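## Task

Slide or carry the orange bin, and no other bin, to the bench edge closest to the arms. Then set the hook down flat on the bench next to that bin, with its handle sticking out past that same edge. Every other object has to finish resting on the same thing it rests on now. Nothing counts if a robot is the only thing holding it in place at the end. Finally open the grippers and move the arms away.

## Robot and tools

Robots and cameras. Three identical i2rt Big YAM arms, named arm1, arm2 and arm3, share the bench. Each has six revolute joints, a two-finger gripper and a wrist camera (arm1_cam_wrist, arm2_cam_wrist, arm3_cam_wrist). With joints 1 and 6 at 0 and the hand level and pointing forward, the wrist camera rides on top of the hand and looks toward the fingertips. Two fixed room cameras, room_a and room_b, view the scene. Each arm reaches roughly 1.0 m from its joint 1 axis. A loose object may occasionally get a brief shove from outside.

Frames. One shared scene frame has its origin on the floor with +z up. The hand point lies midway between the fingertips; the hand's z axis runs along the fingers and its y axis is the direction the fingers open and close. No call takes Cartesian poses, so these frames are mainly for reading images.

execute_actions. Argument "actions" is a list holding exactly one action or nothing. An action is an object keyed by "arm1", "arm2" and/or "arm3"; under each key sits "joints", an object of absolute joint targets (not offsets) by name. Units and ranges: joint1_rad -2.879 to 2.879 (base yaw; positive is counter-clockwise seen from above; 0 faces the direction the arm's foot points), joint2_rad 0 to 3.141 (shoulder; 0 has the upper arm pointing back about level, increasing raises it then swings it forward), joint3_rad 0 to 3.019 (elbow; 0 is fully folded, increasing opens it), joint4_rad -1.692 to 1.57 (hand pitch; positive tips fingers up), joint5_rad -1.57 to 1.57 (hand sideways swing; positive toward the arm's right), joint6_rad -2.094 to 2.094 (hand roll; positive clockwise viewed from behind the hand), gripper_m 0 to 0.093 (fingertip gap in metres). Arrival tolerances are ±0.045, ±0.14, ±0.09, ±0.055, ±0.03, ±0.035 rad and ±0.003 m respectively. Any subset of arms and joints may be given; all start together and can finish at different moments. Joints move at different speeds, so the hand can sweep a wide arc between postures. Joints or arms you omit may keep driving to an earlier target. An unknown key or out-of-range number rejects the whole call and nothing moves. Optional "cameras" lists camera names (or "all"); omitted or null gives all, [] gives none. An empty actions list just reports state and images.

wait: "seconds" from 0 to 10; commands nothing new and returns the same report as an empty action.

zoom_image: "camera" (one of the five names) and "region" [x0, y0, x1, y1] in pixels of that camera's most recent full 504x504 image, origin top-left, at most 504 by 504.

finished_scene: "scene" is the current scene's number. It is final; the goal must already hold and keep holding. Its result states whether the task succeeded and gives the next task.

Reading results. Each result gives every robot's state, joint_positions, and the images listed on the "pictures" line in that order. joint_status tells how each commanded motion ended: "off_target" means resting short of the target and possibly still pushing; "contact_stop" or "time_out" means the joint gave up its target and holds where it stopped, except that a timed-out joint may keep a nearby target (within 0.375, 0.375, 0.113, 0.225, 0.075, 0.3 rad for joints 1 to 6) and keep pushing, which on_its_own then reports. "joint command not followed" with a "cause:" line means a safety check blocked that arm's joint targets (the gripper target still runs); affected joints read "not_followed" and the arm may retry them on later actions until you send passable targets. on_its_own lists uncommanded behaviour; its "held at" value is a target, not a position. If a result reports a stop, any later motion, wait or finished_scene calls in that same reply are skipped. To relieve a pushing joint, send it its reported position. Very small target changes may produce no motion. A joint carrying a load sags over time.

Heat. Holding loads warms motors. A MOTOR HOT line appears from 85 °C; at 100 °C that arm and its gripper go limp and fall, shown by an OVER-TEMPERATURE FAULT line, and unreached keys read "limit_stop_at_motor_heat" (resend such targets). Some heat carries into the next scene.

Avoid. The arms do not stop on contact and can press hard, so avoid shoving into the bench or objects. Never let two arms squeeze against each other; the self/inter-arm check can react late and ignores fingers, gripper housings and wrist cameras. Do not drop, slam or knock anything, and never send an object off the work area or onto the floor. Finish with grippers open and arms withdrawn.

Each tool is called after ">>>" as a command line: name --argument value for each argument, lists and objects as JSON in quotes; but a table of rows of numbers goes row by row, as --pt "numbers of a row", without its own name.

## Session

>>> execute_actions --actions '[]'

Scene clock: 0.00 s.
Motor temperatures (°C, as the motors report them): arm1=[27 25 30 30 29 29] | arm2=[28 28 31 27 27 28] | arm3=[28 27 29 26 29 27]
arm1.joint_positions: joint1_rad=+0.820 joint2_rad=+0.389 joint3_rad=+1.594 joint4_rad=-1.358 joint5_rad=-0.102 joint6_rad=-0.322 gripper_m=+0.094
arm1.joint_status: not commanded
arm1.hand: x=-0.9933 y=+0.0408 z=+1.4181 quat_wxyz=(-0.307, +0.741, -0.142, -0.580) (m; scene frame)
arm2.joint_positions: joint1_rad=+0.221 joint2_rad=+0.377 joint3_rad=+1.672 joint4_rad=-1.155 joint5_rad=+0.154 joint6_rad=-0.782 gripper_m=+0.094
arm2.joint_status: not commanded
arm2.hand: x=+0.0266 y=+0.0436 z=+1.4663 quat_wxyz=(-0.699, +0.601, -0.257, -0.291) (m; scene frame)
arm3.joint_positions: joint1_rad=-0.390 joint2_rad=+0.632 joint3_rad=+1.494 joint4_rad=-1.251 joint5_rad=-0.134 joint6_rad=-0.773 gripper_m=+0.095
arm3.joint_status: not commanded
arm3.hand: x=+0.9690 y=+0.2248 z=+1.4053 quat_wxyz=(-0.522, +0.730, -0.396, -0.195) (m; scene frame)
pictures: arm1_cam_wrist, arm2_cam_wrist, arm3_cam_wrist, room_a, room_b
Images, in order (width x height): arm1_cam_wrist 504x504, arm2_cam_wrist 504x504, arm3_cam_wrist 504x504, room_a 504x504, room_b 504x504.

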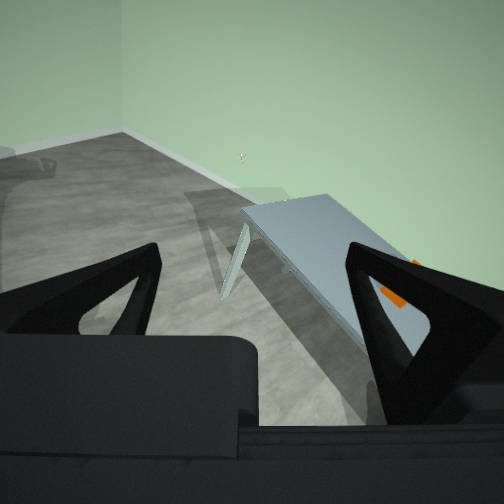

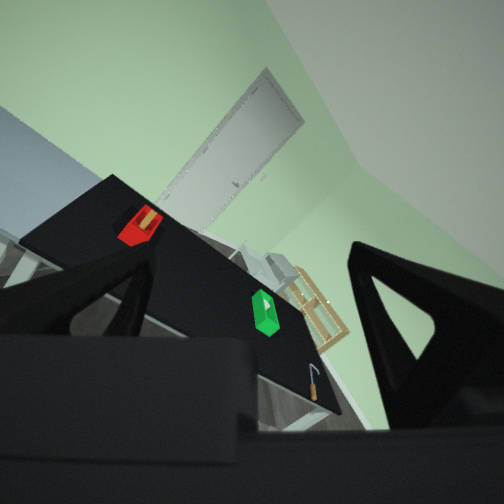

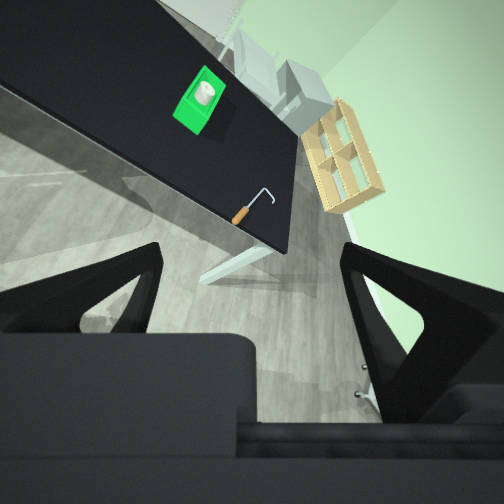

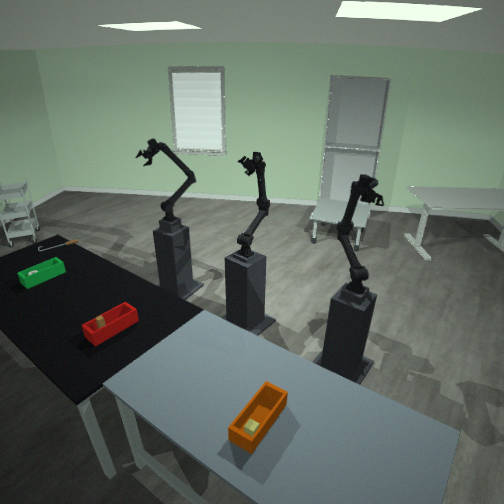

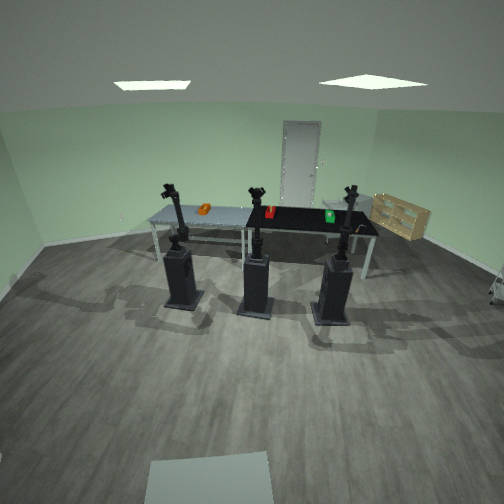

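>>> zoom_image --camera "arm3_cam_wrist" --region '[200, 170, 300, 260]'

>>> zoom_image --camera "room_a" --region '[0, 200, 160, 320]'

>>> zoom_image --camera "room_a" --region '[150, 290, 400, 480]'

Region (200, 170, 300, 260) of arm3_cam_wrist's 504x504 image, scaled by 5.040, with more detail than that image has; it fills the top 454 rows of this view, and the rest is white.

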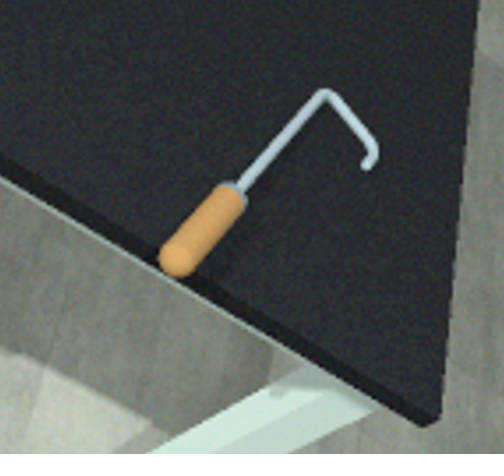

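Region (0, 200, 160, 320) of room_a's 504x504 image, scaled by 3.150, with more detail than that image has; it fills the top 378 rows of this view, and the rest is white.

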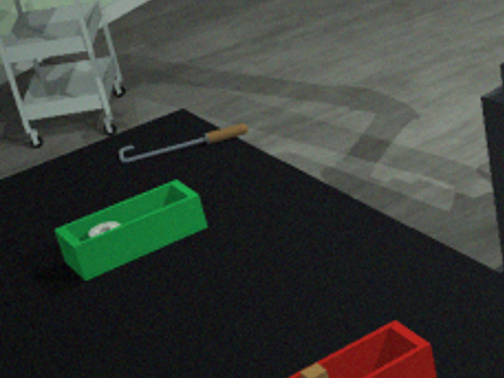

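Region (150, 290, 400, 480) of room_a's 504x504 image, scaled by 2.016, with more detail than that image has; it fills the top 383 rows of this view, and the rest is white.

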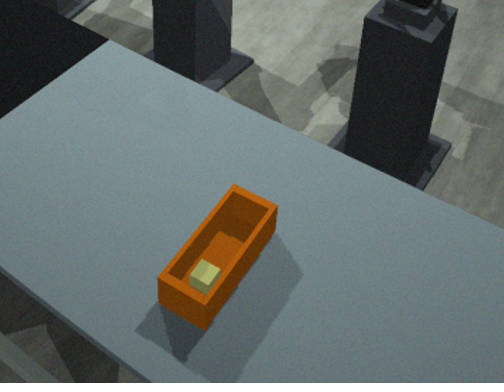

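>>> execute_actions --actions '[{"arm3":{"joints":{"joint1_rad":-0.529,"joint2_rad":2.40,"joint3_rad":1.965,"joint4_rad":0.50,"joint5_rad":0.0,"joint6_rad":0.0,"gripper_m":0.075}},"arm2":{"joints":{"joint1_rad":-0.10,"joint2_rad":2.30,"joint3_rad":1.98,"joint4_rad":0.63,"joint5_rad":-0.664,"joint6_rad":0.0,"gripper_m":0.07}},"arm1":{"joints":{"joint1_rad":-0.15,"joint2_rad":2.30,"joint3_rad":2.04,"joint4_rad":0.45,"joint5_rad":-0.647,"joint6_rad":0.0,"gripper_m":0.07}}}]'

Scene clock: 10.37 s.
Motor temperatures (°C, as the motors report them): arm1=[27 26 31 30 29 29] | arm2=[28 29 32 27 27 28] | arm3=[28 27 31 26 29 27]
arm1.joint_positions: joint1_rad=-0.159 joint2_rad=+2.308 joint3_rad=+2.003 joint4_rad=+0.436 joint5_rad=-0.644 joint6_rad=-0.013 gripper_m=+0.070
arm1.joint_status: all done
arm1.hand: x=-0.8653 y=+0.9039 z=+1.0389 quat_wxyz=(-0.419, +0.579, -0.329, -0.618) (m; scene frame)
arm2.joint_positions: joint1_rad=-0.091 joint2_rad=+2.305 joint3_rad=+1.945 joint4_rad=+0.613 joint5_rad=-0.660 joint6_rad=-0.009 gripper_m=+0.070
arm2.joint_status: all done
arm2.hand: x=+0.0557 y=+0.8950 z=+1.0209 quat_wxyz=(-0.449, +0.573, -0.270, -0.630) (m; scene frame)
arm3.joint_positions: joint1_rad=-0.526 joint2_rad=+2.423 joint3_rad=+1.925 joint4_rad=+0.485 joint5_rad=-0.003 joint6_rad=-0.009 gripper_m=+0.075
arm3.joint_status: all done
arm3.hand: x=+1.3053 y=+0.8472 z=+0.9393 quat_wxyz=(-0.589, +0.391, -0.596, -0.380) (m; scene frame)
pictures: arm1_cam_wrist, arm2_cam_wrist, arm3_cam_wrist, room_a, room_b
Images, in order (width x height): arm1_cam_wrist 504x504, arm2_cam_wrist 504x504, arm3_cam_wrist 504x504, room_a 504x504, room_b 504x504.

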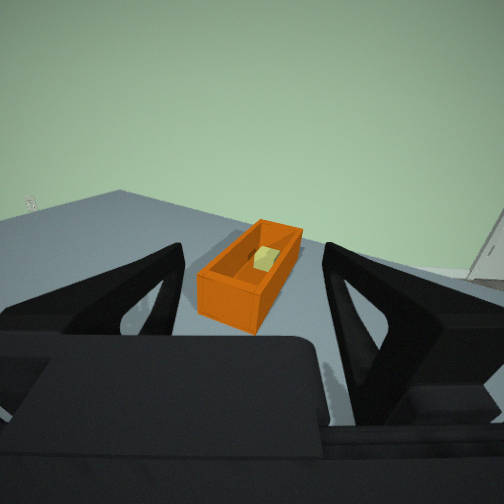

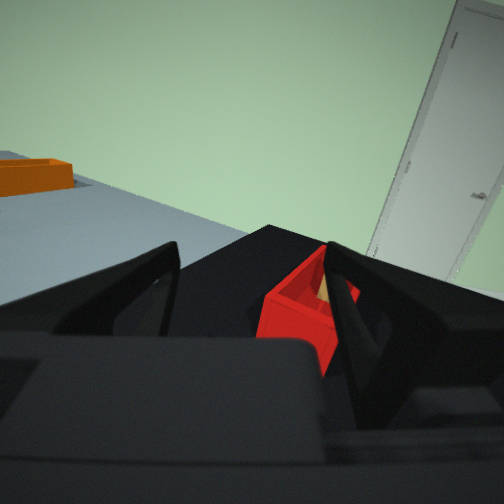

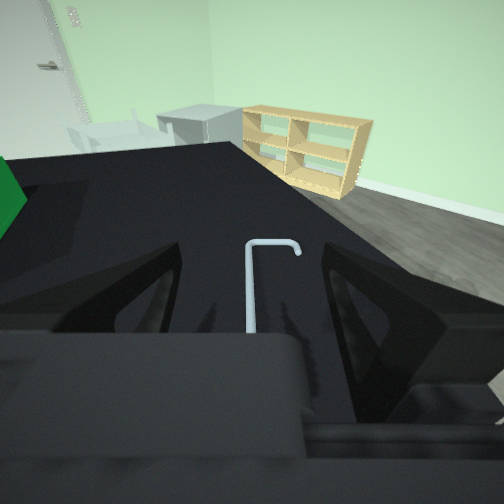

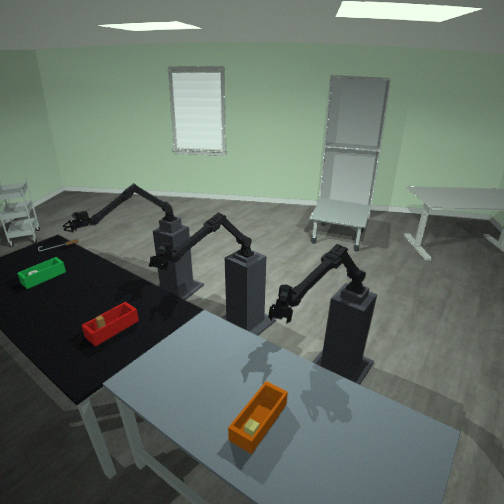

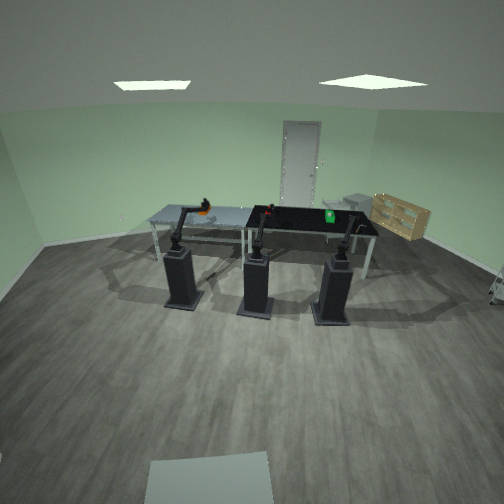

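>>> execute_actions --actions '[]'

Scene clock: 11.53 s.
Motor temperatures (°C, as the motors report them): arm1=[27 26 31 30 29 29] | arm2=[28 29 32 27 27 28] | arm3=[28 27 31 26 29 27]
arm1.joint_positions: joint1_rad=-0.159 joint2_rad=+2.308 joint3_rad=+2.003 joint4_rad=+0.436 joint5_rad=-0.644 joint6_rad=-0.013 gripper_m=+0.070
arm1.joint_status: all done
arm1.hand: x=-0.8653 y=+0.9039 z=+1.0389 quat_wxyz=(-0.419, +0.579, -0.329, -0.618) (m; scene frame)
arm2.joint_positions: joint1_rad=-0.091 joint2_rad=+2.305 joint3_rad=+1.945 joint4_rad=+0.613 joint5_rad=-0.660 joint6_rad=-0.009 gripper_m=+0.070
arm2.joint_status: all done
arm2.hand: x=+0.0557 y=+0.8950 z=+1.0209 quat_wxyz=(-0.449, +0.573, -0.270, -0.630) (m; scene frame)
arm3.joint_positions: joint1_rad=-0.526 joint2_rad=+2.423 joint3_rad=+1.925 joint4_rad=+0.485 joint5_rad=-0.003 joint6_rad=-0.009 gripper_m=+0.075
arm3.joint_status: all done
arm3.hand: x=+1.3053 y=+0.8472 z=+0.9393 quat_wxyz=(-0.589, +0.391, -0.596, -0.380) (m; scene frame)
pictures: arm1_cam_wrist, arm2_cam_wrist, arm3_cam_wrist, room_a, room_b
Images, in order (width x height): arm1_cam_wrist 504x504, arm2_cam_wrist 504x504, arm3_cam_wrist 504x504, room_a 504x504, room_b 504x504.

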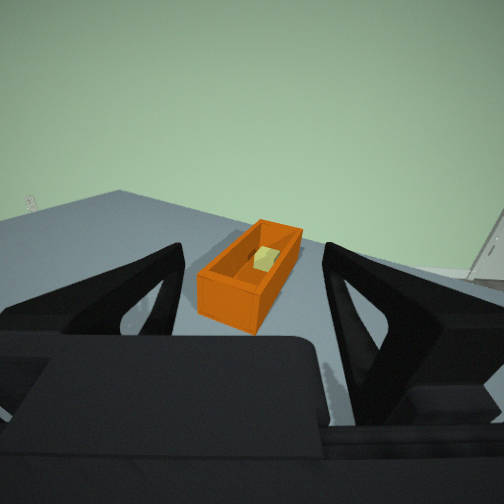

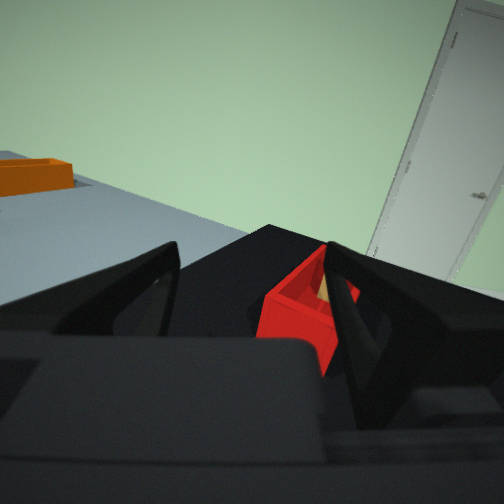

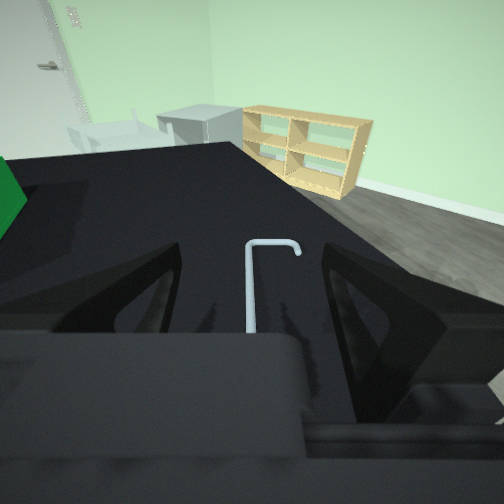

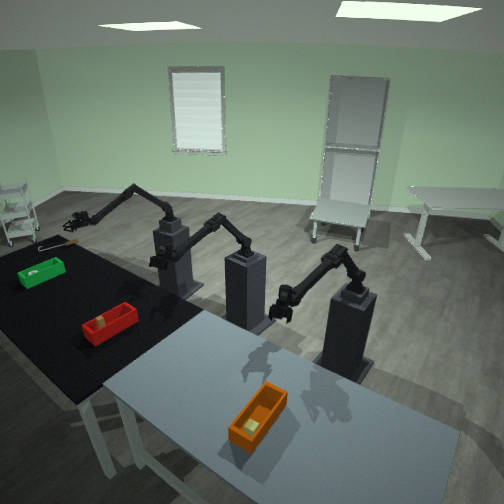

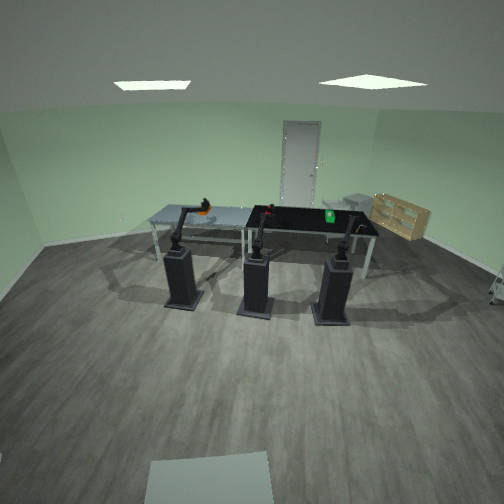

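>>> execute_actions --actions '[{"arm3":{"joints":{"joint2_rad":2.562}}}]' --cameras '["arm3_cam_wrist","room_a"]'

Scene clock: 13.40 s.
Motor temperatures (°C, as the motors report them): arm1=[27 26 32 30 29 29] | arm2=[28 29 32 27 27 28] | arm3=[28 28 31 26 29 27]
arm1.joint_positions: joint1_rad=-0.159 joint2_rad=+2.308 joint3_rad=+2.003 joint4_rad=+0.436 joint5_rad=-0.644 joint6_rad=-0.013 gripper_m=+0.070
arm1.joint_status: not commanded
arm1.hand: x=-0.8653 y=+0.9039 z=+1.0389 quat_wxyz=(-0.419, +0.579, -0.329, -0.618) (m; scene frame)
arm2.joint_positions: joint1_rad=-0.091 joint2_rad=+2.305 joint3_rad=+1.945 joint4_rad=+0.613 joint5_rad=-0.660 joint6_rad=-0.009 gripper_m=+0.070
arm2.joint_status: not commanded
arm2.hand: x=+0.0557 y=+0.8950 z=+1.0209 quat_wxyz=(-0.449, +0.573, -0.270, -0.630) (m; scene frame)
arm3.joint_positions: joint1_rad=-0.528 joint2_rad=+2.557 joint3_rad=+1.935 joint4_rad=+0.505 joint5_rad=+0.000 joint6_rad=-0.009 gripper_m=+0.075
arm3.joint_status: all done
arm3.hand: x=+1.3057 y=+0.8430 z=+0.8280 quat_wxyz=(-0.558, +0.409, -0.627, -0.358) (m; scene frame)
pictures: arm3_cam_wrist, room_a
Images, in order (width x height): arm3_cam_wrist 504x504, room_a 504x504.

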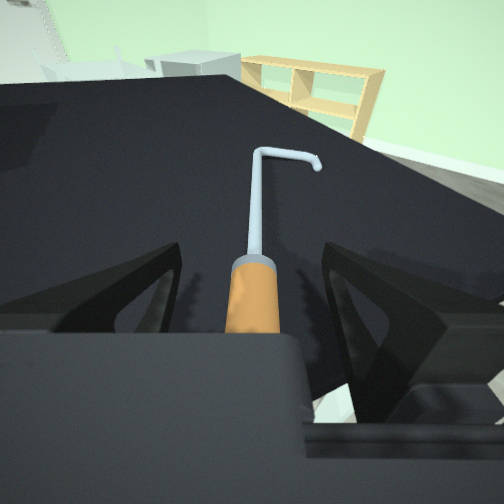

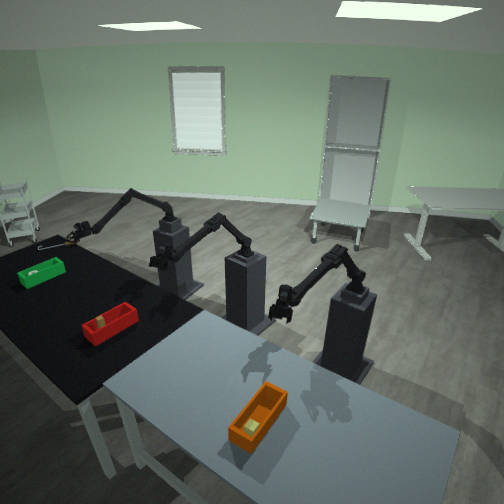

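>>> execute_actions --actions '[{"arm3":{"joints":{"joint2_rad":2.522,"joint3_rad":1.803,"joint4_rad":0.57}}}]' --cameras '["arm3_cam_wrist"]'

Scene clock: 15.50 s.
Motor temperatures (°C, as the motors report them): arm1=[27 26 32 30 29 29] | arm2=[28 29 33 27 27 28] | arm3=[28 28 31 26 29 27]
arm1.joint_positions: joint1_rad=-0.159 joint2_rad=+2.308 joint3_rad=+2.003 joint4_rad=+0.436 joint5_rad=-0.644 joint6_rad=-0.013 gripper_m=+0.070
arm1.joint_status: not commanded
arm1.hand: x=-0.8653 y=+0.9039 z=+1.0389 quat_wxyz=(-0.419, +0.579, -0.329, -0.618) (m; scene frame)
arm2.joint_positions: joint1_rad=-0.091 joint2_rad=+2.305 joint3_rad=+1.945 joint4_rad=+0.613 joint5_rad=-0.660 joint6_rad=-0.009 gripper_m=+0.070
arm2.joint_status: not commanded
arm2.hand: x=+0.0557 y=+0.8950 z=+1.0209 quat_wxyz=(-0.449, +0.573, -0.270, -0.630) (m; scene frame)
arm3.joint_positions: joint1_rad=-0.528 joint2_rad=+2.529 joint3_rad=+1.795 joint4_rad=+0.559 joint5_rad=+0.000 joint6_rad=-0.004 gripper_m=+0.075
arm3.joint_status: all done
arm3.hand: x=+1.2920 y=+0.8126 z=+0.7910 quat_wxyz=(-0.539, +0.418, -0.643, -0.348) (m; scene frame)
pictures: arm3_cam_wrist
Images, in order (width x height): arm3_cam_wrist 504x504.

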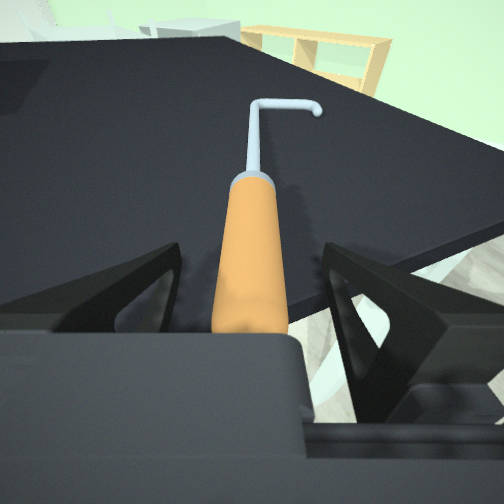

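Well positioned. Close.

>>> execute_actions --actions '[{"arm3":{"joints":{"gripper_m":0.016,"joint2_rad":2.529,"joint3_rad":1.795,"joint4_rad":0.559}}}]' --cameras '["arm3_cam_wrist"]'

Scene clock: 16.27 s.
Motor temperatures (°C, as the motors report them): arm1=[27 27 32 30 29 29] | arm2=[28 29 33 27 27 28] | arm3=[28 28 31 26 29 27]
arm1.joint_positions: joint1_rad=-0.159 joint2_rad=+2.308 joint3_rad=+2.003 joint4_rad=+0.436 joint5_rad=-0.644 joint6_rad=-0.013 gripper_m=+0.070
arm1.joint_status: not commanded
arm1.hand: x=-0.8653 y=+0.9039 z=+1.0389 quat_wxyz=(-0.419, +0.579, -0.329, -0.618) (m; scene frame)
arm2.joint_positions: joint1_rad=-0.091 joint2_rad=+2.305 joint3_rad=+1.945 joint4_rad=+0.613 joint5_rad=-0.660 joint6_rad=-0.009 gripper_m=+0.070
arm2.joint_status: not commanded
arm2.hand: x=+0.0557 y=+0.8950 z=+1.0209 quat_wxyz=(-0.449, +0.573, -0.270, -0.630) (m; scene frame)
arm3.joint_positions: joint1_rad=-0.528 joint2_rad=+2.529 joint3_rad=+1.795 joint4_rad=+0.559 joint5_rad=+0.000 joint6_rad=-0.004 gripper_m=+0.030
arm3.joint_status: gripper_m off_target (ended at +0.030, target +0.016); the others done
arm3.hand: x=+1.2921 y=+0.8126 z=+0.7910 quat_wxyz=(-0.539, +0.418, -0.644, -0.348) (m; scene frame)
pictures: arm3_cam_wrist
Images, in order (width x height): arm3_cam_wrist 504x504.

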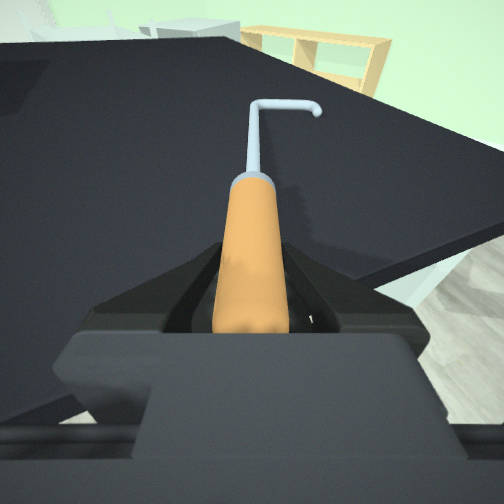

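>>> execute_actions --actions '[{"arm3":{"joints":{"joint2_rad":2.40,"joint3_rad":2.045,"joint4_rad":0.57}}}]' --cameras '["arm3_cam_wrist"]'

Scene clock: 21.67 s.
Motor temperatures (°C, as the motors report them): arm1=[27 27 33 30 29 29] | arm2=[28 30 34 27 27 28] | arm3=[28 29 32 26 29 27]
arm1.joint_positions: joint1_rad=-0.159 joint2_rad=+2.308 joint3_rad=+2.003 joint4_rad=+0.436 joint5_rad=-0.644 joint6_rad=-0.013 gripper_m=+0.070
arm1.joint_status: not commanded
arm1.hand: x=-0.8653 y=+0.9039 z=+1.0389 quat_wxyz=(-0.419, +0.579, -0.329, -0.618) (m; scene frame)
arm2.joint_positions: joint1_rad=-0.091 joint2_rad=+2.305 joint3_rad=+1.945 joint4_rad=+0.613 joint5_rad=-0.660 joint6_rad=-0.009 gripper_m=+0.070
arm2.joint_status: not commanded
arm2.hand: x=+0.0557 y=+0.8950 z=+1.0209 quat_wxyz=(-0.449, +0.573, -0.270, -0.630) (m; scene frame)
arm3.joint_positions: joint1_rad=-0.528 joint2_rad=+2.446 joint3_rad=+1.973 joint4_rad=+0.540 joint5_rad=+0.000 joint6_rad=-0.004 gripper_m=+0.030
arm3.joint_status: all done
arm3.hand: x=+1.3109 y=+0.8540 z=+0.9604 quat_wxyz=(-0.613, +0.372, -0.574, -0.395) (m; scene frame)
pictures: arm3_cam_wrist
Images, in order (width x height): arm3_cam_wrist 504x504.

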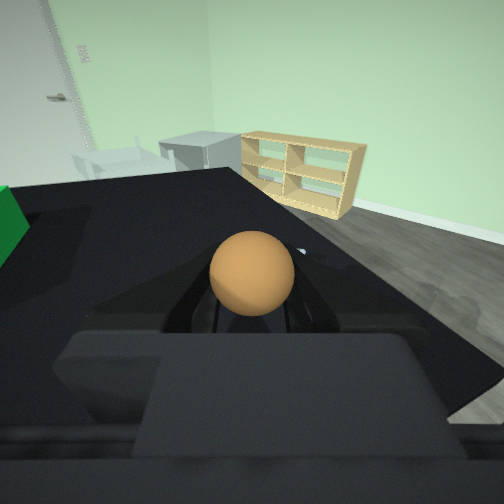

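>>> execute_actions --actions '[]' --cameras '["arm3_cam_wrist","room_a","room_b"]'

>>> zoom_image --camera "room_a" --region '[0, 170, 160, 300]'

Scene clock: 21.90 s.
Motor temperatures (°C, as the motors report them): arm1=[27 27 33 30 29 29] | arm2=[28 30 34 27 27 28] | arm3=[28 29 32 26 29 27]
arm1.joint_positions: joint1_rad=-0.159 joint2_rad=+2.308 joint3_rad=+2.003 joint4_rad=+0.436 joint5_rad=-0.644 joint6_rad=-0.013 gripper_m=+0.070
arm1.joint_status: not commanded
arm1.hand: x=-0.8653 y=+0.9039 z=+1.0389 quat_wxyz=(-0.419, +0.579, -0.329, -0.618) (m; scene frame)
arm2.joint_positions: joint1_rad=-0.091 joint2_rad=+2.305 joint3_rad=+1.945 joint4_rad=+0.613 joint5_rad=-0.660 joint6_rad=-0.009 gripper_m=+0.070
arm2.joint_status: not commanded
arm2.hand: x=+0.0557 y=+0.8950 z=+1.0209 quat_wxyz=(-0.449, +0.573, -0.270, -0.630) (m; scene frame)
arm3.joint_positions: joint1_rad=-0.528 joint2_rad=+2.446 joint3_rad=+1.973 joint4_rad=+0.540 joint5_rad=+0.000 joint6_rad=-0.004 gripper_m=+0.030
arm3.joint_status: all done
arm3.hand: x=+1.3109 y=+0.8540 z=+0.9604 quat_wxyz=(-0.613, +0.372, -0.574, -0.395) (m; scene frame)
pictures: arm3_cam_wrist, room_a, room_b
Images, in order (width x height): arm3_cam_wrist 504x504, room_a 504x504, room_b 504x504.

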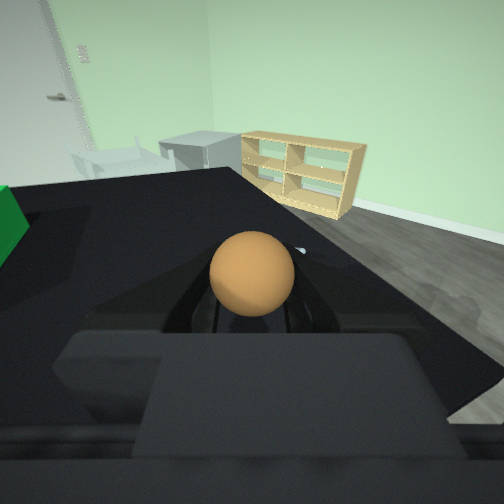

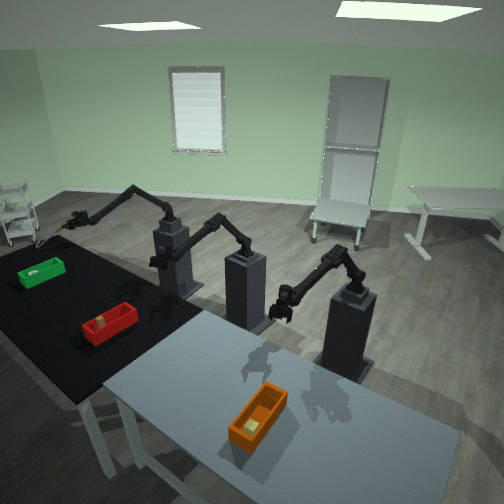

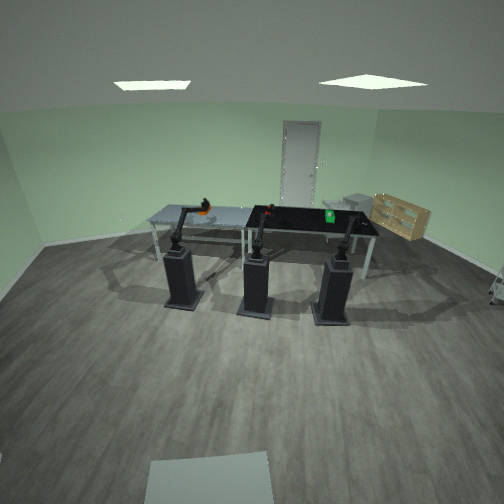

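Region (0, 170, 160, 300) of room_a's 504x504 image, scaled by 3.150, with more detail than that image has; it fills the top 410 rows of this view, and the rest is white.

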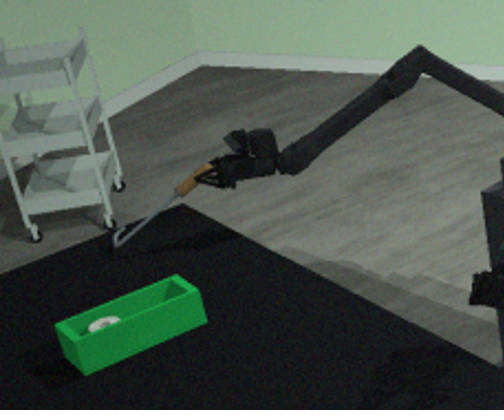

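>>> execute_actions --actions '[{"arm3":{"joints":{"joint2_rad":2.49,"joint3_rad":1.725,"joint4_rad":0.835}}}]' --cameras '["arm3_cam_wrist","room_a"]'

Scene clock: 24.30 s.
Motor temperatures (°C, as the motors report them): arm1=[27 27 33 30 29 29] | arm2=[28 30 34 27 27 28] | arm3=[28 29 32 26 29 27]
arm1.joint_positions: joint1_rad=-0.159 joint2_rad=+2.308 joint3_rad=+2.003 joint4_rad=+0.436 joint5_rad=-0.644 joint6_rad=-0.013 gripper_m=+0.070
arm1.joint_status: not commanded
arm1.hand: x=-0.8653 y=+0.9039 z=+1.0389 quat_wxyz=(-0.419, +0.579, -0.329, -0.618) (m; scene frame)
arm2.joint_positions: joint1_rad=-0.091 joint2_rad=+2.305 joint3_rad=+1.945 joint4_rad=+0.613 joint5_rad=-0.660 joint6_rad=-0.009 gripper_m=+0.070
arm2.joint_status: not commanded
arm2.hand: x=+0.0557 y=+0.8950 z=+1.0209 quat_wxyz=(-0.449, +0.573, -0.270, -0.630) (m; scene frame)
arm3.joint_positions: joint1_rad=-0.528 joint2_rad=+2.497 joint3_rad=+1.714 joint4_rad=+0.823 joint5_rad=+0.000 joint6_rad=-0.004 gripper_m=+0.030
arm3.joint_status: all done
arm3.hand: x=+1.2861 y=+0.7992 z=+0.8408 quat_wxyz=(-0.605, +0.378, -0.582, -0.390) (m; scene frame)
pictures: arm3_cam_wrist, room_a
Images, in order (width x height): arm3_cam_wrist 504x504, room_a 504x504.

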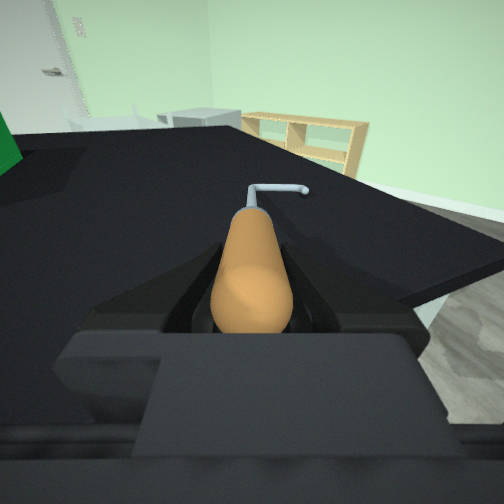

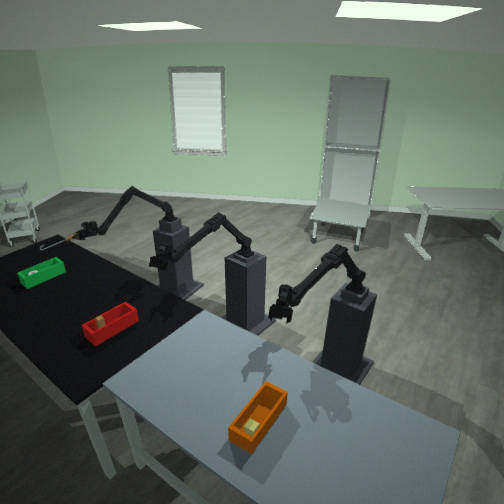

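>>> execute_actions --actions '[{"arm3":{"joints":{"joint2_rad":2.545,"joint3_rad":1.72,"joint4_rad":0.82}}}]' --cameras '["arm3_cam_wrist"]'

Scene clock: 25.37 s.
Motor temperatures (°C, as the motors report them): arm1=[27 28 33 30 29 29] | arm2=[28 30 34 27 27 28] | arm3=[28 29 32 26 29 27]
arm1.joint_positions: joint1_rad=-0.159 joint2_rad=+2.308 joint3_rad=+2.003 joint4_rad=+0.436 joint5_rad=-0.644 joint6_rad=-0.013 gripper_m=+0.070
arm1.joint_status: not commanded
arm1.hand: x=-0.8653 y=+0.9039 z=+1.0389 quat_wxyz=(-0.419, +0.579, -0.329, -0.618) (m; scene frame)
arm2.joint_positions: joint1_rad=-0.091 joint2_rad=+2.305 joint3_rad=+1.945 joint4_rad=+0.613 joint5_rad=-0.660 joint6_rad=-0.009 gripper_m=+0.070
arm2.joint_status: not commanded
arm2.hand: x=+0.0557 y=+0.8950 z=+1.0209 quat_wxyz=(-0.449, +0.573, -0.270, -0.630) (m; scene frame)
arm3.joint_positions: joint1_rad=-0.528 joint2_rad=+2.530 joint3_rad=+1.714 joint4_rad=+0.823 joint5_rad=+0.000 joint6_rad=-0.004 gripper_m=+0.030
arm3.joint_status: all done
arm3.hand: x=+1.2846 y=+0.7961 z=+0.8123 quat_wxyz=(-0.595, +0.384, -0.592, -0.384) (m; scene frame)
pictures: arm3_cam_wrist
Images, in order (width x height): arm3_cam_wrist 504x504.

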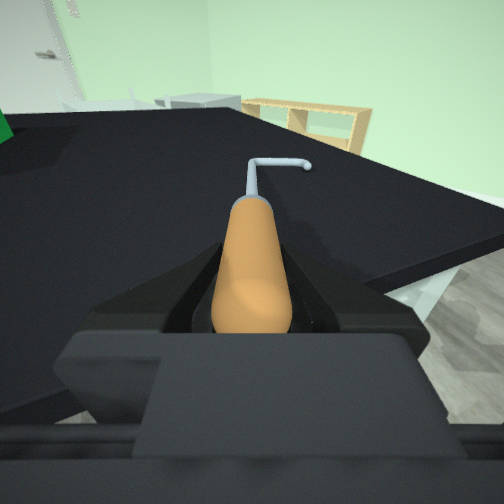

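>>> execute_actions --actions '[{"arm3":{"joints":{"joint2_rad":2.572}}}]' --cameras '["arm3_cam_wrist"]'

Scene clock: 26.27 s.
Motor temperatures (°C, as the motors report them): arm1=[27 28 33 30 29 29] | arm2=[28 30 34 27 27 28] | arm3=[28 29 32 26 29 27]
arm1.joint_positions: joint1_rad=-0.159 joint2_rad=+2.308 joint3_rad=+2.003 joint4_rad=+0.436 joint5_rad=-0.644 joint6_rad=-0.013 gripper_m=+0.070
arm1.joint_status: not commanded
arm1.hand: x=-0.8653 y=+0.9039 z=+1.0389 quat_wxyz=(-0.419, +0.579, -0.329, -0.618) (m; scene frame)
arm2.joint_positions: joint1_rad=-0.091 joint2_rad=+2.305 joint3_rad=+1.945 joint4_rad=+0.613 joint5_rad=-0.660 joint6_rad=-0.009 gripper_m=+0.070
arm2.joint_status: not commanded
arm2.hand: x=+0.0557 y=+0.8950 z=+1.0209 quat_wxyz=(-0.449, +0.573, -0.270, -0.630) (m; scene frame)
arm3.joint_positions: joint1_rad=-0.528 joint2_rad=+2.554 joint3_rad=+1.714 joint4_rad=+0.823 joint5_rad=+0.000 joint6_rad=-0.004 gripper_m=+0.030
arm3.joint_status: all done
arm3.hand: x=+1.2833 y=+0.7933 z=+0.7914 quat_wxyz=(-0.588, +0.389, -0.599, -0.379) (m; scene frame)
pictures: arm3_cam_wrist
Images, in order (width x height): arm3_cam_wrist 504x504.

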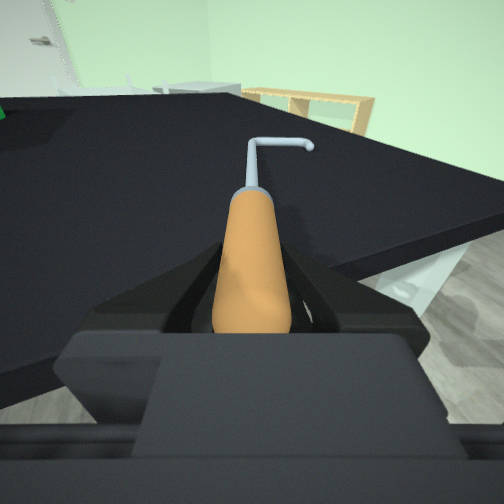

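>>> execute_actions --actions '[{"arm3":{"joints":{"gripper_m":0.05,"joint2_rad":2.56}}}]' --cameras '["arm3_cam_wrist"]'

>>> execute_actions --actions '[{"arm3":{"joints":{"joint2_rad":2.59,"joint3_rad":1.822,"joint4_rad":0.772}}}]' --cameras '["arm3_cam_wrist"]'

Scene clock: 27.97 s.
Motor temperatures (°C, as the motors report them): arm1=[27 28 33 30 29 29] | arm2=[28 30 34 27 27 28] | arm3=[28 29 32 26 29 27]
arm1.joint_positions: joint1_rad=-0.159 joint2_rad=+2.308 joint3_rad=+2.003 joint4_rad=+0.436 joint5_rad=-0.644 joint6_rad=-0.013 gripper_m=+0.070
arm1.joint_status: not commanded
arm1.hand: x=-0.8653 y=+0.9039 z=+1.0389 quat_wxyz=(-0.419, +0.579, -0.329, -0.618) (m; scene frame)
arm2.joint_positions: joint1_rad=-0.091 joint2_rad=+2.305 joint3_rad=+1.945 joint4_rad=+0.613 joint5_rad=-0.660 joint6_rad=-0.009 gripper_m=+0.070
arm2.joint_status: not commanded
arm2.hand: x=+0.0557 y=+0.8950 z=+1.0209 quat_wxyz=(-0.449, +0.573, -0.270, -0.630) (m; scene frame)
arm3.joint_positions: joint1_rad=-0.528 joint2_rad=+2.554 joint3_rad=+1.714 joint4_rad=+0.823 joint5_rad=+0.000 joint6_rad=-0.004 gripper_m=+0.050
arm3.joint_status: all done
arm3.hand: x=+1.2833 y=+0.7933 z=+0.7914 quat_wxyz=(-0.588, +0.389, -0.599, -0.379) (m; scene frame)
pictures: arm3_cam_wrist
Images, in order (width x height): arm3_cam_wrist 504x504.

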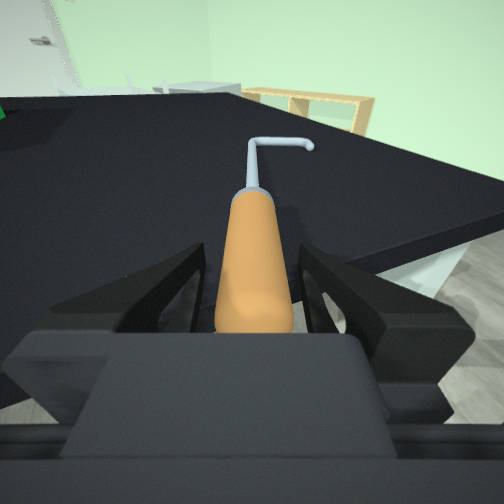

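Scene clock: 28.73 s.
Motor temperatures (°C, as the motors report them): arm1=[27 28 34 30 29 29] | arm2=[28 30 35 27 27 28] | arm3=[28 29 32 26 29 27]
arm1.joint_positions: joint1_rad=-0.159 joint2_rad=+2.308 joint3_rad=+2.003 joint4_rad=+0.436 joint5_rad=-0.644 joint6_rad=-0.013 gripper_m=+0.070
arm1.joint_status: not commanded
arm1.hand: x=-0.8653 y=+0.9039 z=+1.0389 quat_wxyz=(-0.419, +0.579, -0.329, -0.618) (m; scene frame)
arm2.joint_positions: joint1_rad=-0.091 joint2_rad=+2.305 joint3_rad=+1.945 joint4_rad=+0.613 joint5_rad=-0.660 joint6_rad=-0.009 gripper_m=+0.070
arm2.joint_status: not commanded
arm2.hand: x=+0.0557 y=+0.8950 z=+1.0209 quat_wxyz=(-0.449, +0.573, -0.270, -0.630) (m; scene frame)
arm3.joint_positions: joint1_rad=-0.528 joint2_rad=+2.568 joint3_rad=+1.780 joint4_rad=+0.777 joint5_rad=+0.000 joint6_rad=-0.002 gripper_m=+0.050
arm3.joint_status: all done
arm3.hand: x=+1.2902 y=+0.8085 z=+0.8020 quat_wxyz=(-0.590, +0.387, -0.598, -0.381) (m; scene frame)
pictures: arm3_cam_wrist
Images, in order (width x height): arm3_cam_wrist 504x504.

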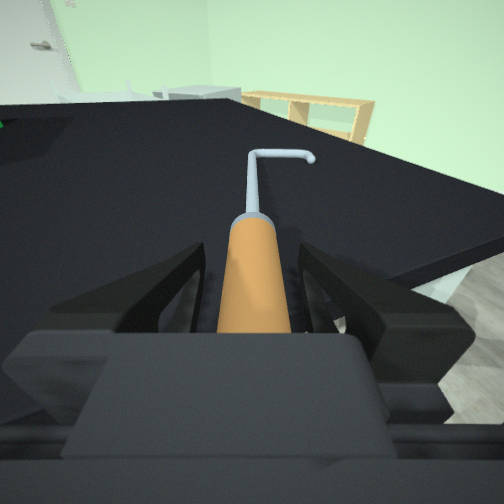

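>>> execute_actions --actions '[{"arm3":{"joints":{"joint2_rad":2.607}}}]' --cameras '["arm3_cam_wrist"]'

Scene clock: 29.50 s.
Motor temperatures (°C, as the motors report them): arm1=[27 28 34 30 29 29] | arm2=[28 30 35 27 27 28] | arm3=[28 29 32 26 29 27]
arm1.joint_positions: joint1_rad=-0.159 joint2_rad=+2.308 joint3_rad=+2.003 joint4_rad=+0.436 joint5_rad=-0.644 joint6_rad=-0.013 gripper_m=+0.070
arm1.joint_status: not commanded
arm1.hand: x=-0.8653 y=+0.9039 z=+1.0389 quat_wxyz=(-0.419, +0.579, -0.329, -0.618) (m; scene frame)
arm2.joint_positions: joint1_rad=-0.091 joint2_rad=+2.305 joint3_rad=+1.945 joint4_rad=+0.613 joint5_rad=-0.660 joint6_rad=-0.009 gripper_m=+0.070
arm2.joint_status: not commanded
arm2.hand: x=+0.0557 y=+0.8950 z=+1.0209 quat_wxyz=(-0.449, +0.573, -0.270, -0.630) (m; scene frame)
arm3.joint_positions: joint1_rad=-0.528 joint2_rad=+2.579 joint3_rad=+1.781 joint4_rad=+0.778 joint5_rad=+0.000 joint6_rad=-0.001 gripper_m=+0.050
arm3.joint_status: all done
arm3.hand: x=+1.2897 y=+0.8074 z=+0.7927 quat_wxyz=(-0.586, +0.388, -0.601, -0.380) (m; scene frame)
pictures: arm3_cam_wrist
Images, in order (width x height): arm3_cam_wrist 504x504.

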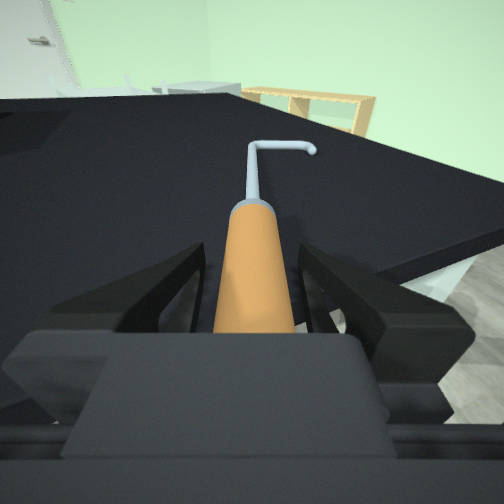

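>>> execute_actions --actions '[{"arm3":{"joints":{"gripper_m":0.008,"joint2_rad":2.585}}}]' --cameras '[]'

>>> execute_actions --actions '[{"arm3":{"joints":{"joint2_rad":2.47}}}]' --cameras '["arm3_cam_wrist"]'

Scene clock: 31.27 s.
Motor temperatures (°C, as the motors report them): arm1=[27 28 34 30 29 29] | arm2=[28 30 35 27 27 28] | arm3=[28 29 32 26 29 27]
arm1.joint_positions: joint1_rad=-0.159 joint2_rad=+2.308 joint3_rad=+2.003 joint4_rad=+0.436 joint5_rad=-0.644 joint6_rad=-0.013 gripper_m=+0.070
arm1.joint_status: not commanded
arm1.hand: x=-0.8653 y=+0.9039 z=+1.0389 quat_wxyz=(-0.419, +0.579, -0.329, -0.618) (m; scene frame)
arm2.joint_positions: joint1_rad=-0.091 joint2_rad=+2.305 joint3_rad=+1.945 joint4_rad=+0.613 joint5_rad=-0.660 joint6_rad=-0.009 gripper_m=+0.070
arm2.joint_status: not commanded
arm2.hand: x=+0.0557 y=+0.8950 z=+1.0209 quat_wxyz=(-0.449, +0.573, -0.270, -0.630) (m; scene frame)
arm3.joint_positions: joint1_rad=-0.528 joint2_rad=+2.579 joint3_rad=+1.781 joint4_rad=+0.777 joint5_rad=+0.000 joint6_rad=-0.001 gripper_m=+0.030
arm3.joint_status: gripper_m off_target (ended at +0.030, target +0.008); the others done
arm3.hand: x=+1.2897 y=+0.8073 z=+0.7924 quat_wxyz=(-0.586, +0.389, -0.601, -0.379) (m; scene frame)
pictures: none
No camera images: the call's "cameras" was empty. Leave "cameras" out to get every camera's image.

Scene clock: 32.30 s.
Motor temperatures (°C, as the motors report them): arm1=[27 28 34 30 29 29] | arm2=[28 30 35 27 27 28] | arm3=[28 29 32 26 29 27]
arm1.joint_positions: joint1_rad=-0.159 joint2_rad=+2.308 joint3_rad=+2.003 joint4_rad=+0.436 joint5_rad=-0.644 joint6_rad=-0.013 gripper_m=+0.070
arm1.joint_status: not commanded
arm1.hand: x=-0.8653 y=+0.9039 z=+1.0389 quat_wxyz=(-0.419, +0.579, -0.329, -0.618) (m; scene frame)
arm2.joint_positions: joint1_rad=-0.091 joint2_rad=+2.305 joint3_rad=+1.945 joint4_rad=+0.613 joint5_rad=-0.660 joint6_rad=-0.009 gripper_m=+0.070
arm2.joint_status: not commanded
arm2.hand: x=+0.0557 y=+0.8950 z=+1.0209 quat_wxyz=(-0.449, +0.573, -0.270, -0.630) (m; scene frame)
arm3.joint_positions: joint1_rad=-0.528 joint2_rad=+2.534 joint3_rad=+1.781 joint4_rad=+0.751 joint5_rad=+0.000 joint6_rad=-0.001 gripper_m=+0.030
arm3.joint_status: all done
arm3.hand: x=+1.2920 y=+0.8122 z=+0.8254 quat_wxyz=(-0.592, +0.385, -0.596, -0.383) (m; scene frame)
pictures: arm3_cam_wrist
Images, in order (width x height): arm3_cam_wrist 504x504.

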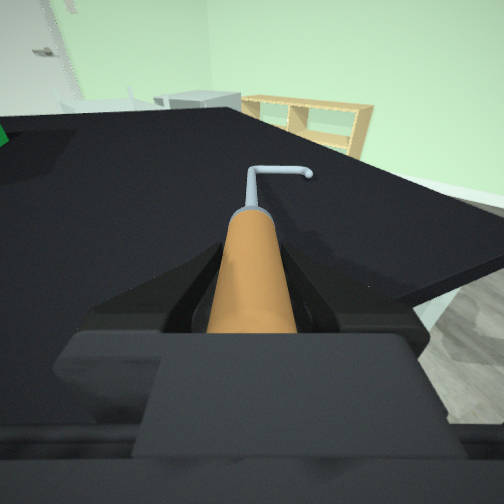

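>>> execute_actions --actions '[{"arm3":{"joints":{"joint2_rad":2.44,"joint3_rad":1.612,"joint4_rad":0.915}}}]' --cameras '["arm3_cam_wrist"]'

Scene clock: 35.13 s.
Motor temperatures (°C, as the motors report them): arm1=[27 28 34 30 29 29] | arm2=[28 30 35 27 27 28] | arm3=[28 29 32 26 29 27]
arm1.joint_positions: joint1_rad=-0.159 joint2_rad=+2.308 joint3_rad=+2.003 joint4_rad=+0.436 joint5_rad=-0.644 joint6_rad=-0.013 gripper_m=+0.070
arm1.joint_status: not commanded
arm1.hand: x=-0.8653 y=+0.9039 z=+1.0389 quat_wxyz=(-0.419, +0.579, -0.329, -0.618) (m; scene frame)
arm2.joint_positions: joint1_rad=-0.091 joint2_rad=+2.305 joint3_rad=+1.945 joint4_rad=+0.613 joint5_rad=-0.660 joint6_rad=-0.009 gripper_m=+0.070
arm2.joint_status: not commanded
arm2.hand: x=+0.0557 y=+0.8950 z=+1.0209 quat_wxyz=(-0.449, +0.573, -0.270, -0.630) (m; scene frame)
arm3.joint_positions: joint1_rad=-0.528 joint2_rad=+2.488 joint3_rad=+1.601 joint4_rad=+0.894 joint5_rad=+0.000 joint6_rad=-0.001 gripper_m=+0.030
arm3.joint_status: all done
arm3.hand: x=+1.2734 y=+0.7711 z=+0.8094 quat_wxyz=(-0.595, +0.383, -0.593, -0.385) (m; scene frame)
pictures: arm3_cam_wrist
Images, in order (width x height): arm3_cam_wrist 504x504.

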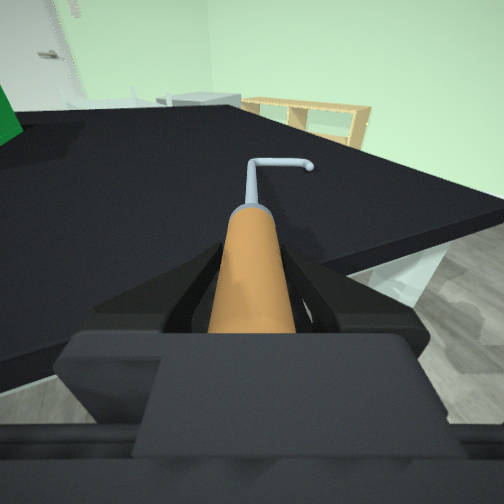

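>>> execute_actions --actions '[{"arm3":{"joints":{"joint2_rad":2.525}}}]' --cameras '["arm3_cam_wrist"]'

Scene clock: 36.20 s.
Motor temperatures (°C, as the motors report them): arm1=[27 28 34 30 29 29] | arm2=[28 30 35 27 27 28] | arm3=[28 29 32 26 29 27]
arm1.joint_positions: joint1_rad=-0.159 joint2_rad=+2.308 joint3_rad=+2.003 joint4_rad=+0.436 joint5_rad=-0.644 joint6_rad=-0.013 gripper_m=+0.070
arm1.joint_status: not commanded
arm1.hand: x=-0.8653 y=+0.9039 z=+1.0389 quat_wxyz=(-0.419, +0.579, -0.329, -0.618) (m; scene frame)
arm2.joint_positions: joint1_rad=-0.091 joint2_rad=+2.305 joint3_rad=+1.945 joint4_rad=+0.613 joint5_rad=-0.660 joint6_rad=-0.009 gripper_m=+0.070
arm2.joint_status: not commanded
arm2.hand: x=+0.0557 y=+0.8950 z=+1.0209 quat_wxyz=(-0.449, +0.573, -0.270, -0.630) (m; scene frame)
arm3.joint_positions: joint1_rad=-0.528 joint2_rad=+2.511 joint3_rad=+1.601 joint4_rad=+0.905 joint5_rad=+0.000 joint6_rad=-0.001 gripper_m=+0.030
arm3.joint_status: all done
arm3.hand: x=+1.2722 y=+0.7683 z=+0.7928 quat_wxyz=(-0.591, +0.385, -0.597, -0.383) (m; scene frame)
pictures: arm3_cam_wrist
Images, in order (width x height): arm3_cam_wrist 504x504.

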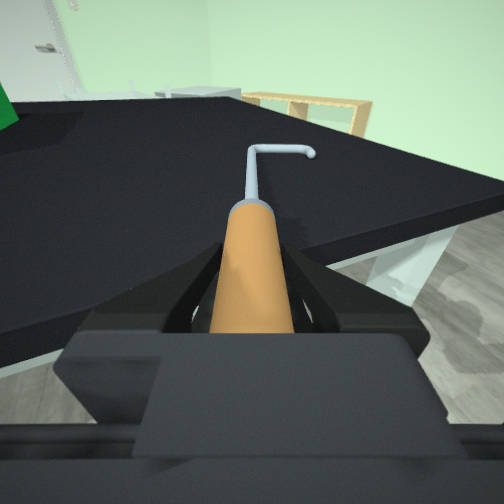

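>>> zoom_image --camera "arm3_cam_wrist" --region '[150, 130, 504, 340]'

Region (150, 130, 504, 340) of arm3_cam_wrist's 504x504 image, scaled by 1.424, with more detail than that image has; it fills the top 299 rows of this view, and the rest is white.

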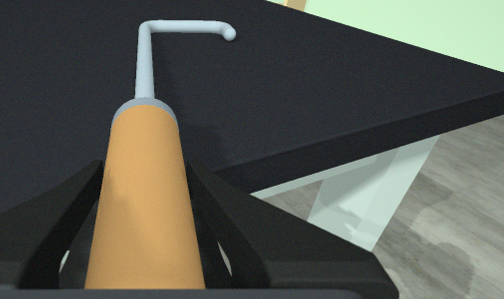

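>>> execute_actions --actions '[{"arm3":{"joints":{"gripper_m":0.046,"joint2_rad":2.535}}}]' --cameras '["arm3_cam_wrist"]'

Scene clock: 39.27 s.
Motor temperatures (°C, as the motors report them): arm1=[27 28 34 30 29 29] | arm2=[28 31 35 27 27 28] | arm3=[28 29 32 26 29 27]
arm1.joint_positions: joint1_rad=-0.159 joint2_rad=+2.308 joint3_rad=+2.003 joint4_rad=+0.436 joint5_rad=-0.644 joint6_rad=-0.013 gripper_m=+0.070
arm1.joint_status: not commanded
arm1.hand: x=-0.8653 y=+0.9039 z=+1.0389 quat_wxyz=(-0.419, +0.579, -0.329, -0.618) (m; scene frame)
arm2.joint_positions: joint1_rad=-0.091 joint2_rad=+2.305 joint3_rad=+1.945 joint4_rad=+0.613 joint5_rad=-0.660 joint6_rad=-0.009 gripper_m=+0.070
arm2.joint_status: not commanded
arm2.hand: x=+0.0557 y=+0.8950 z=+1.0209 quat_wxyz=(-0.449, +0.573, -0.270, -0.630) (m; scene frame)
arm3.joint_positions: joint1_rad=-0.528 joint2_rad=+2.512 joint3_rad=+1.601 joint4_rad=+0.905 joint5_rad=+0.000 joint6_rad=-0.001 gripper_m=+0.046
arm3.joint_status: all done
arm3.hand: x=+1.2721 y=+0.7682 z=+0.7922 quat_wxyz=(-0.591, +0.386, -0.597, -0.382) (m; scene frame)
pictures: arm3_cam_wrist
Images, in order (width x height): arm3_cam_wrist 504x504.

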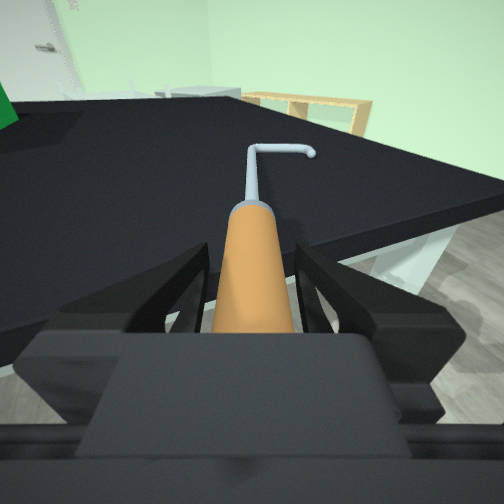

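>>> execute_actions --actions '[{"arm3":{"joints":{"joint2_rad":2.545,"joint4_rad":0.88}}}]' --cameras '["arm3_cam_wrist"]'

Scene clock: 40.20 s.
Motor temperatures (°C, as the motors report them): arm1=[27 28 34 30 29 29] | arm2=[28 31 35 27 27 28] | arm3=[28 29 32 26 29 27]
arm1.joint_positions: joint1_rad=-0.159 joint2_rad=+2.308 joint3_rad=+2.003 joint4_rad=+0.436 joint5_rad=-0.644 joint6_rad=-0.013 gripper_m=+0.070
arm1.joint_status: not commanded
arm1.hand: x=-0.8653 y=+0.9039 z=+1.0389 quat_wxyz=(-0.419, +0.579, -0.329, -0.618) (m; scene frame)
arm2.joint_positions: joint1_rad=-0.091 joint2_rad=+2.305 joint3_rad=+1.945 joint4_rad=+0.613 joint5_rad=-0.660 joint6_rad=-0.009 gripper_m=+0.070
arm2.joint_status: not commanded
arm2.hand: x=+0.0557 y=+0.8950 z=+1.0209 quat_wxyz=(-0.449, +0.573, -0.270, -0.630) (m; scene frame)
arm3.joint_positions: joint1_rad=-0.528 joint2_rad=+2.523 joint3_rad=+1.601 joint4_rad=+0.885 joint5_rad=+0.000 joint6_rad=-0.001 gripper_m=+0.046
arm3.joint_status: all done
arm3.hand: x=+1.2714 y=+0.7666 z=+0.7776 quat_wxyz=(-0.581, +0.392, -0.606, -0.376) (m; scene frame)
pictures: arm3_cam_wrist
Images, in order (width x height): arm3_cam_wrist 504x504.

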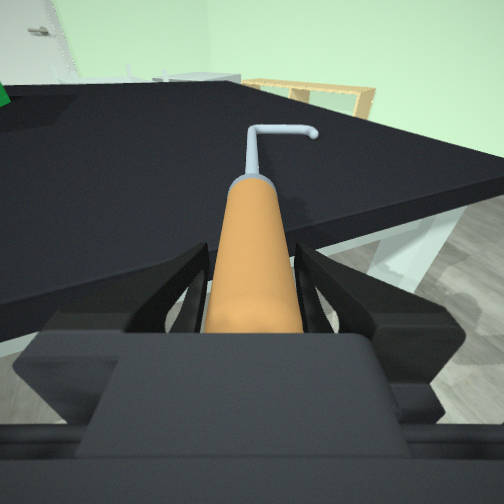

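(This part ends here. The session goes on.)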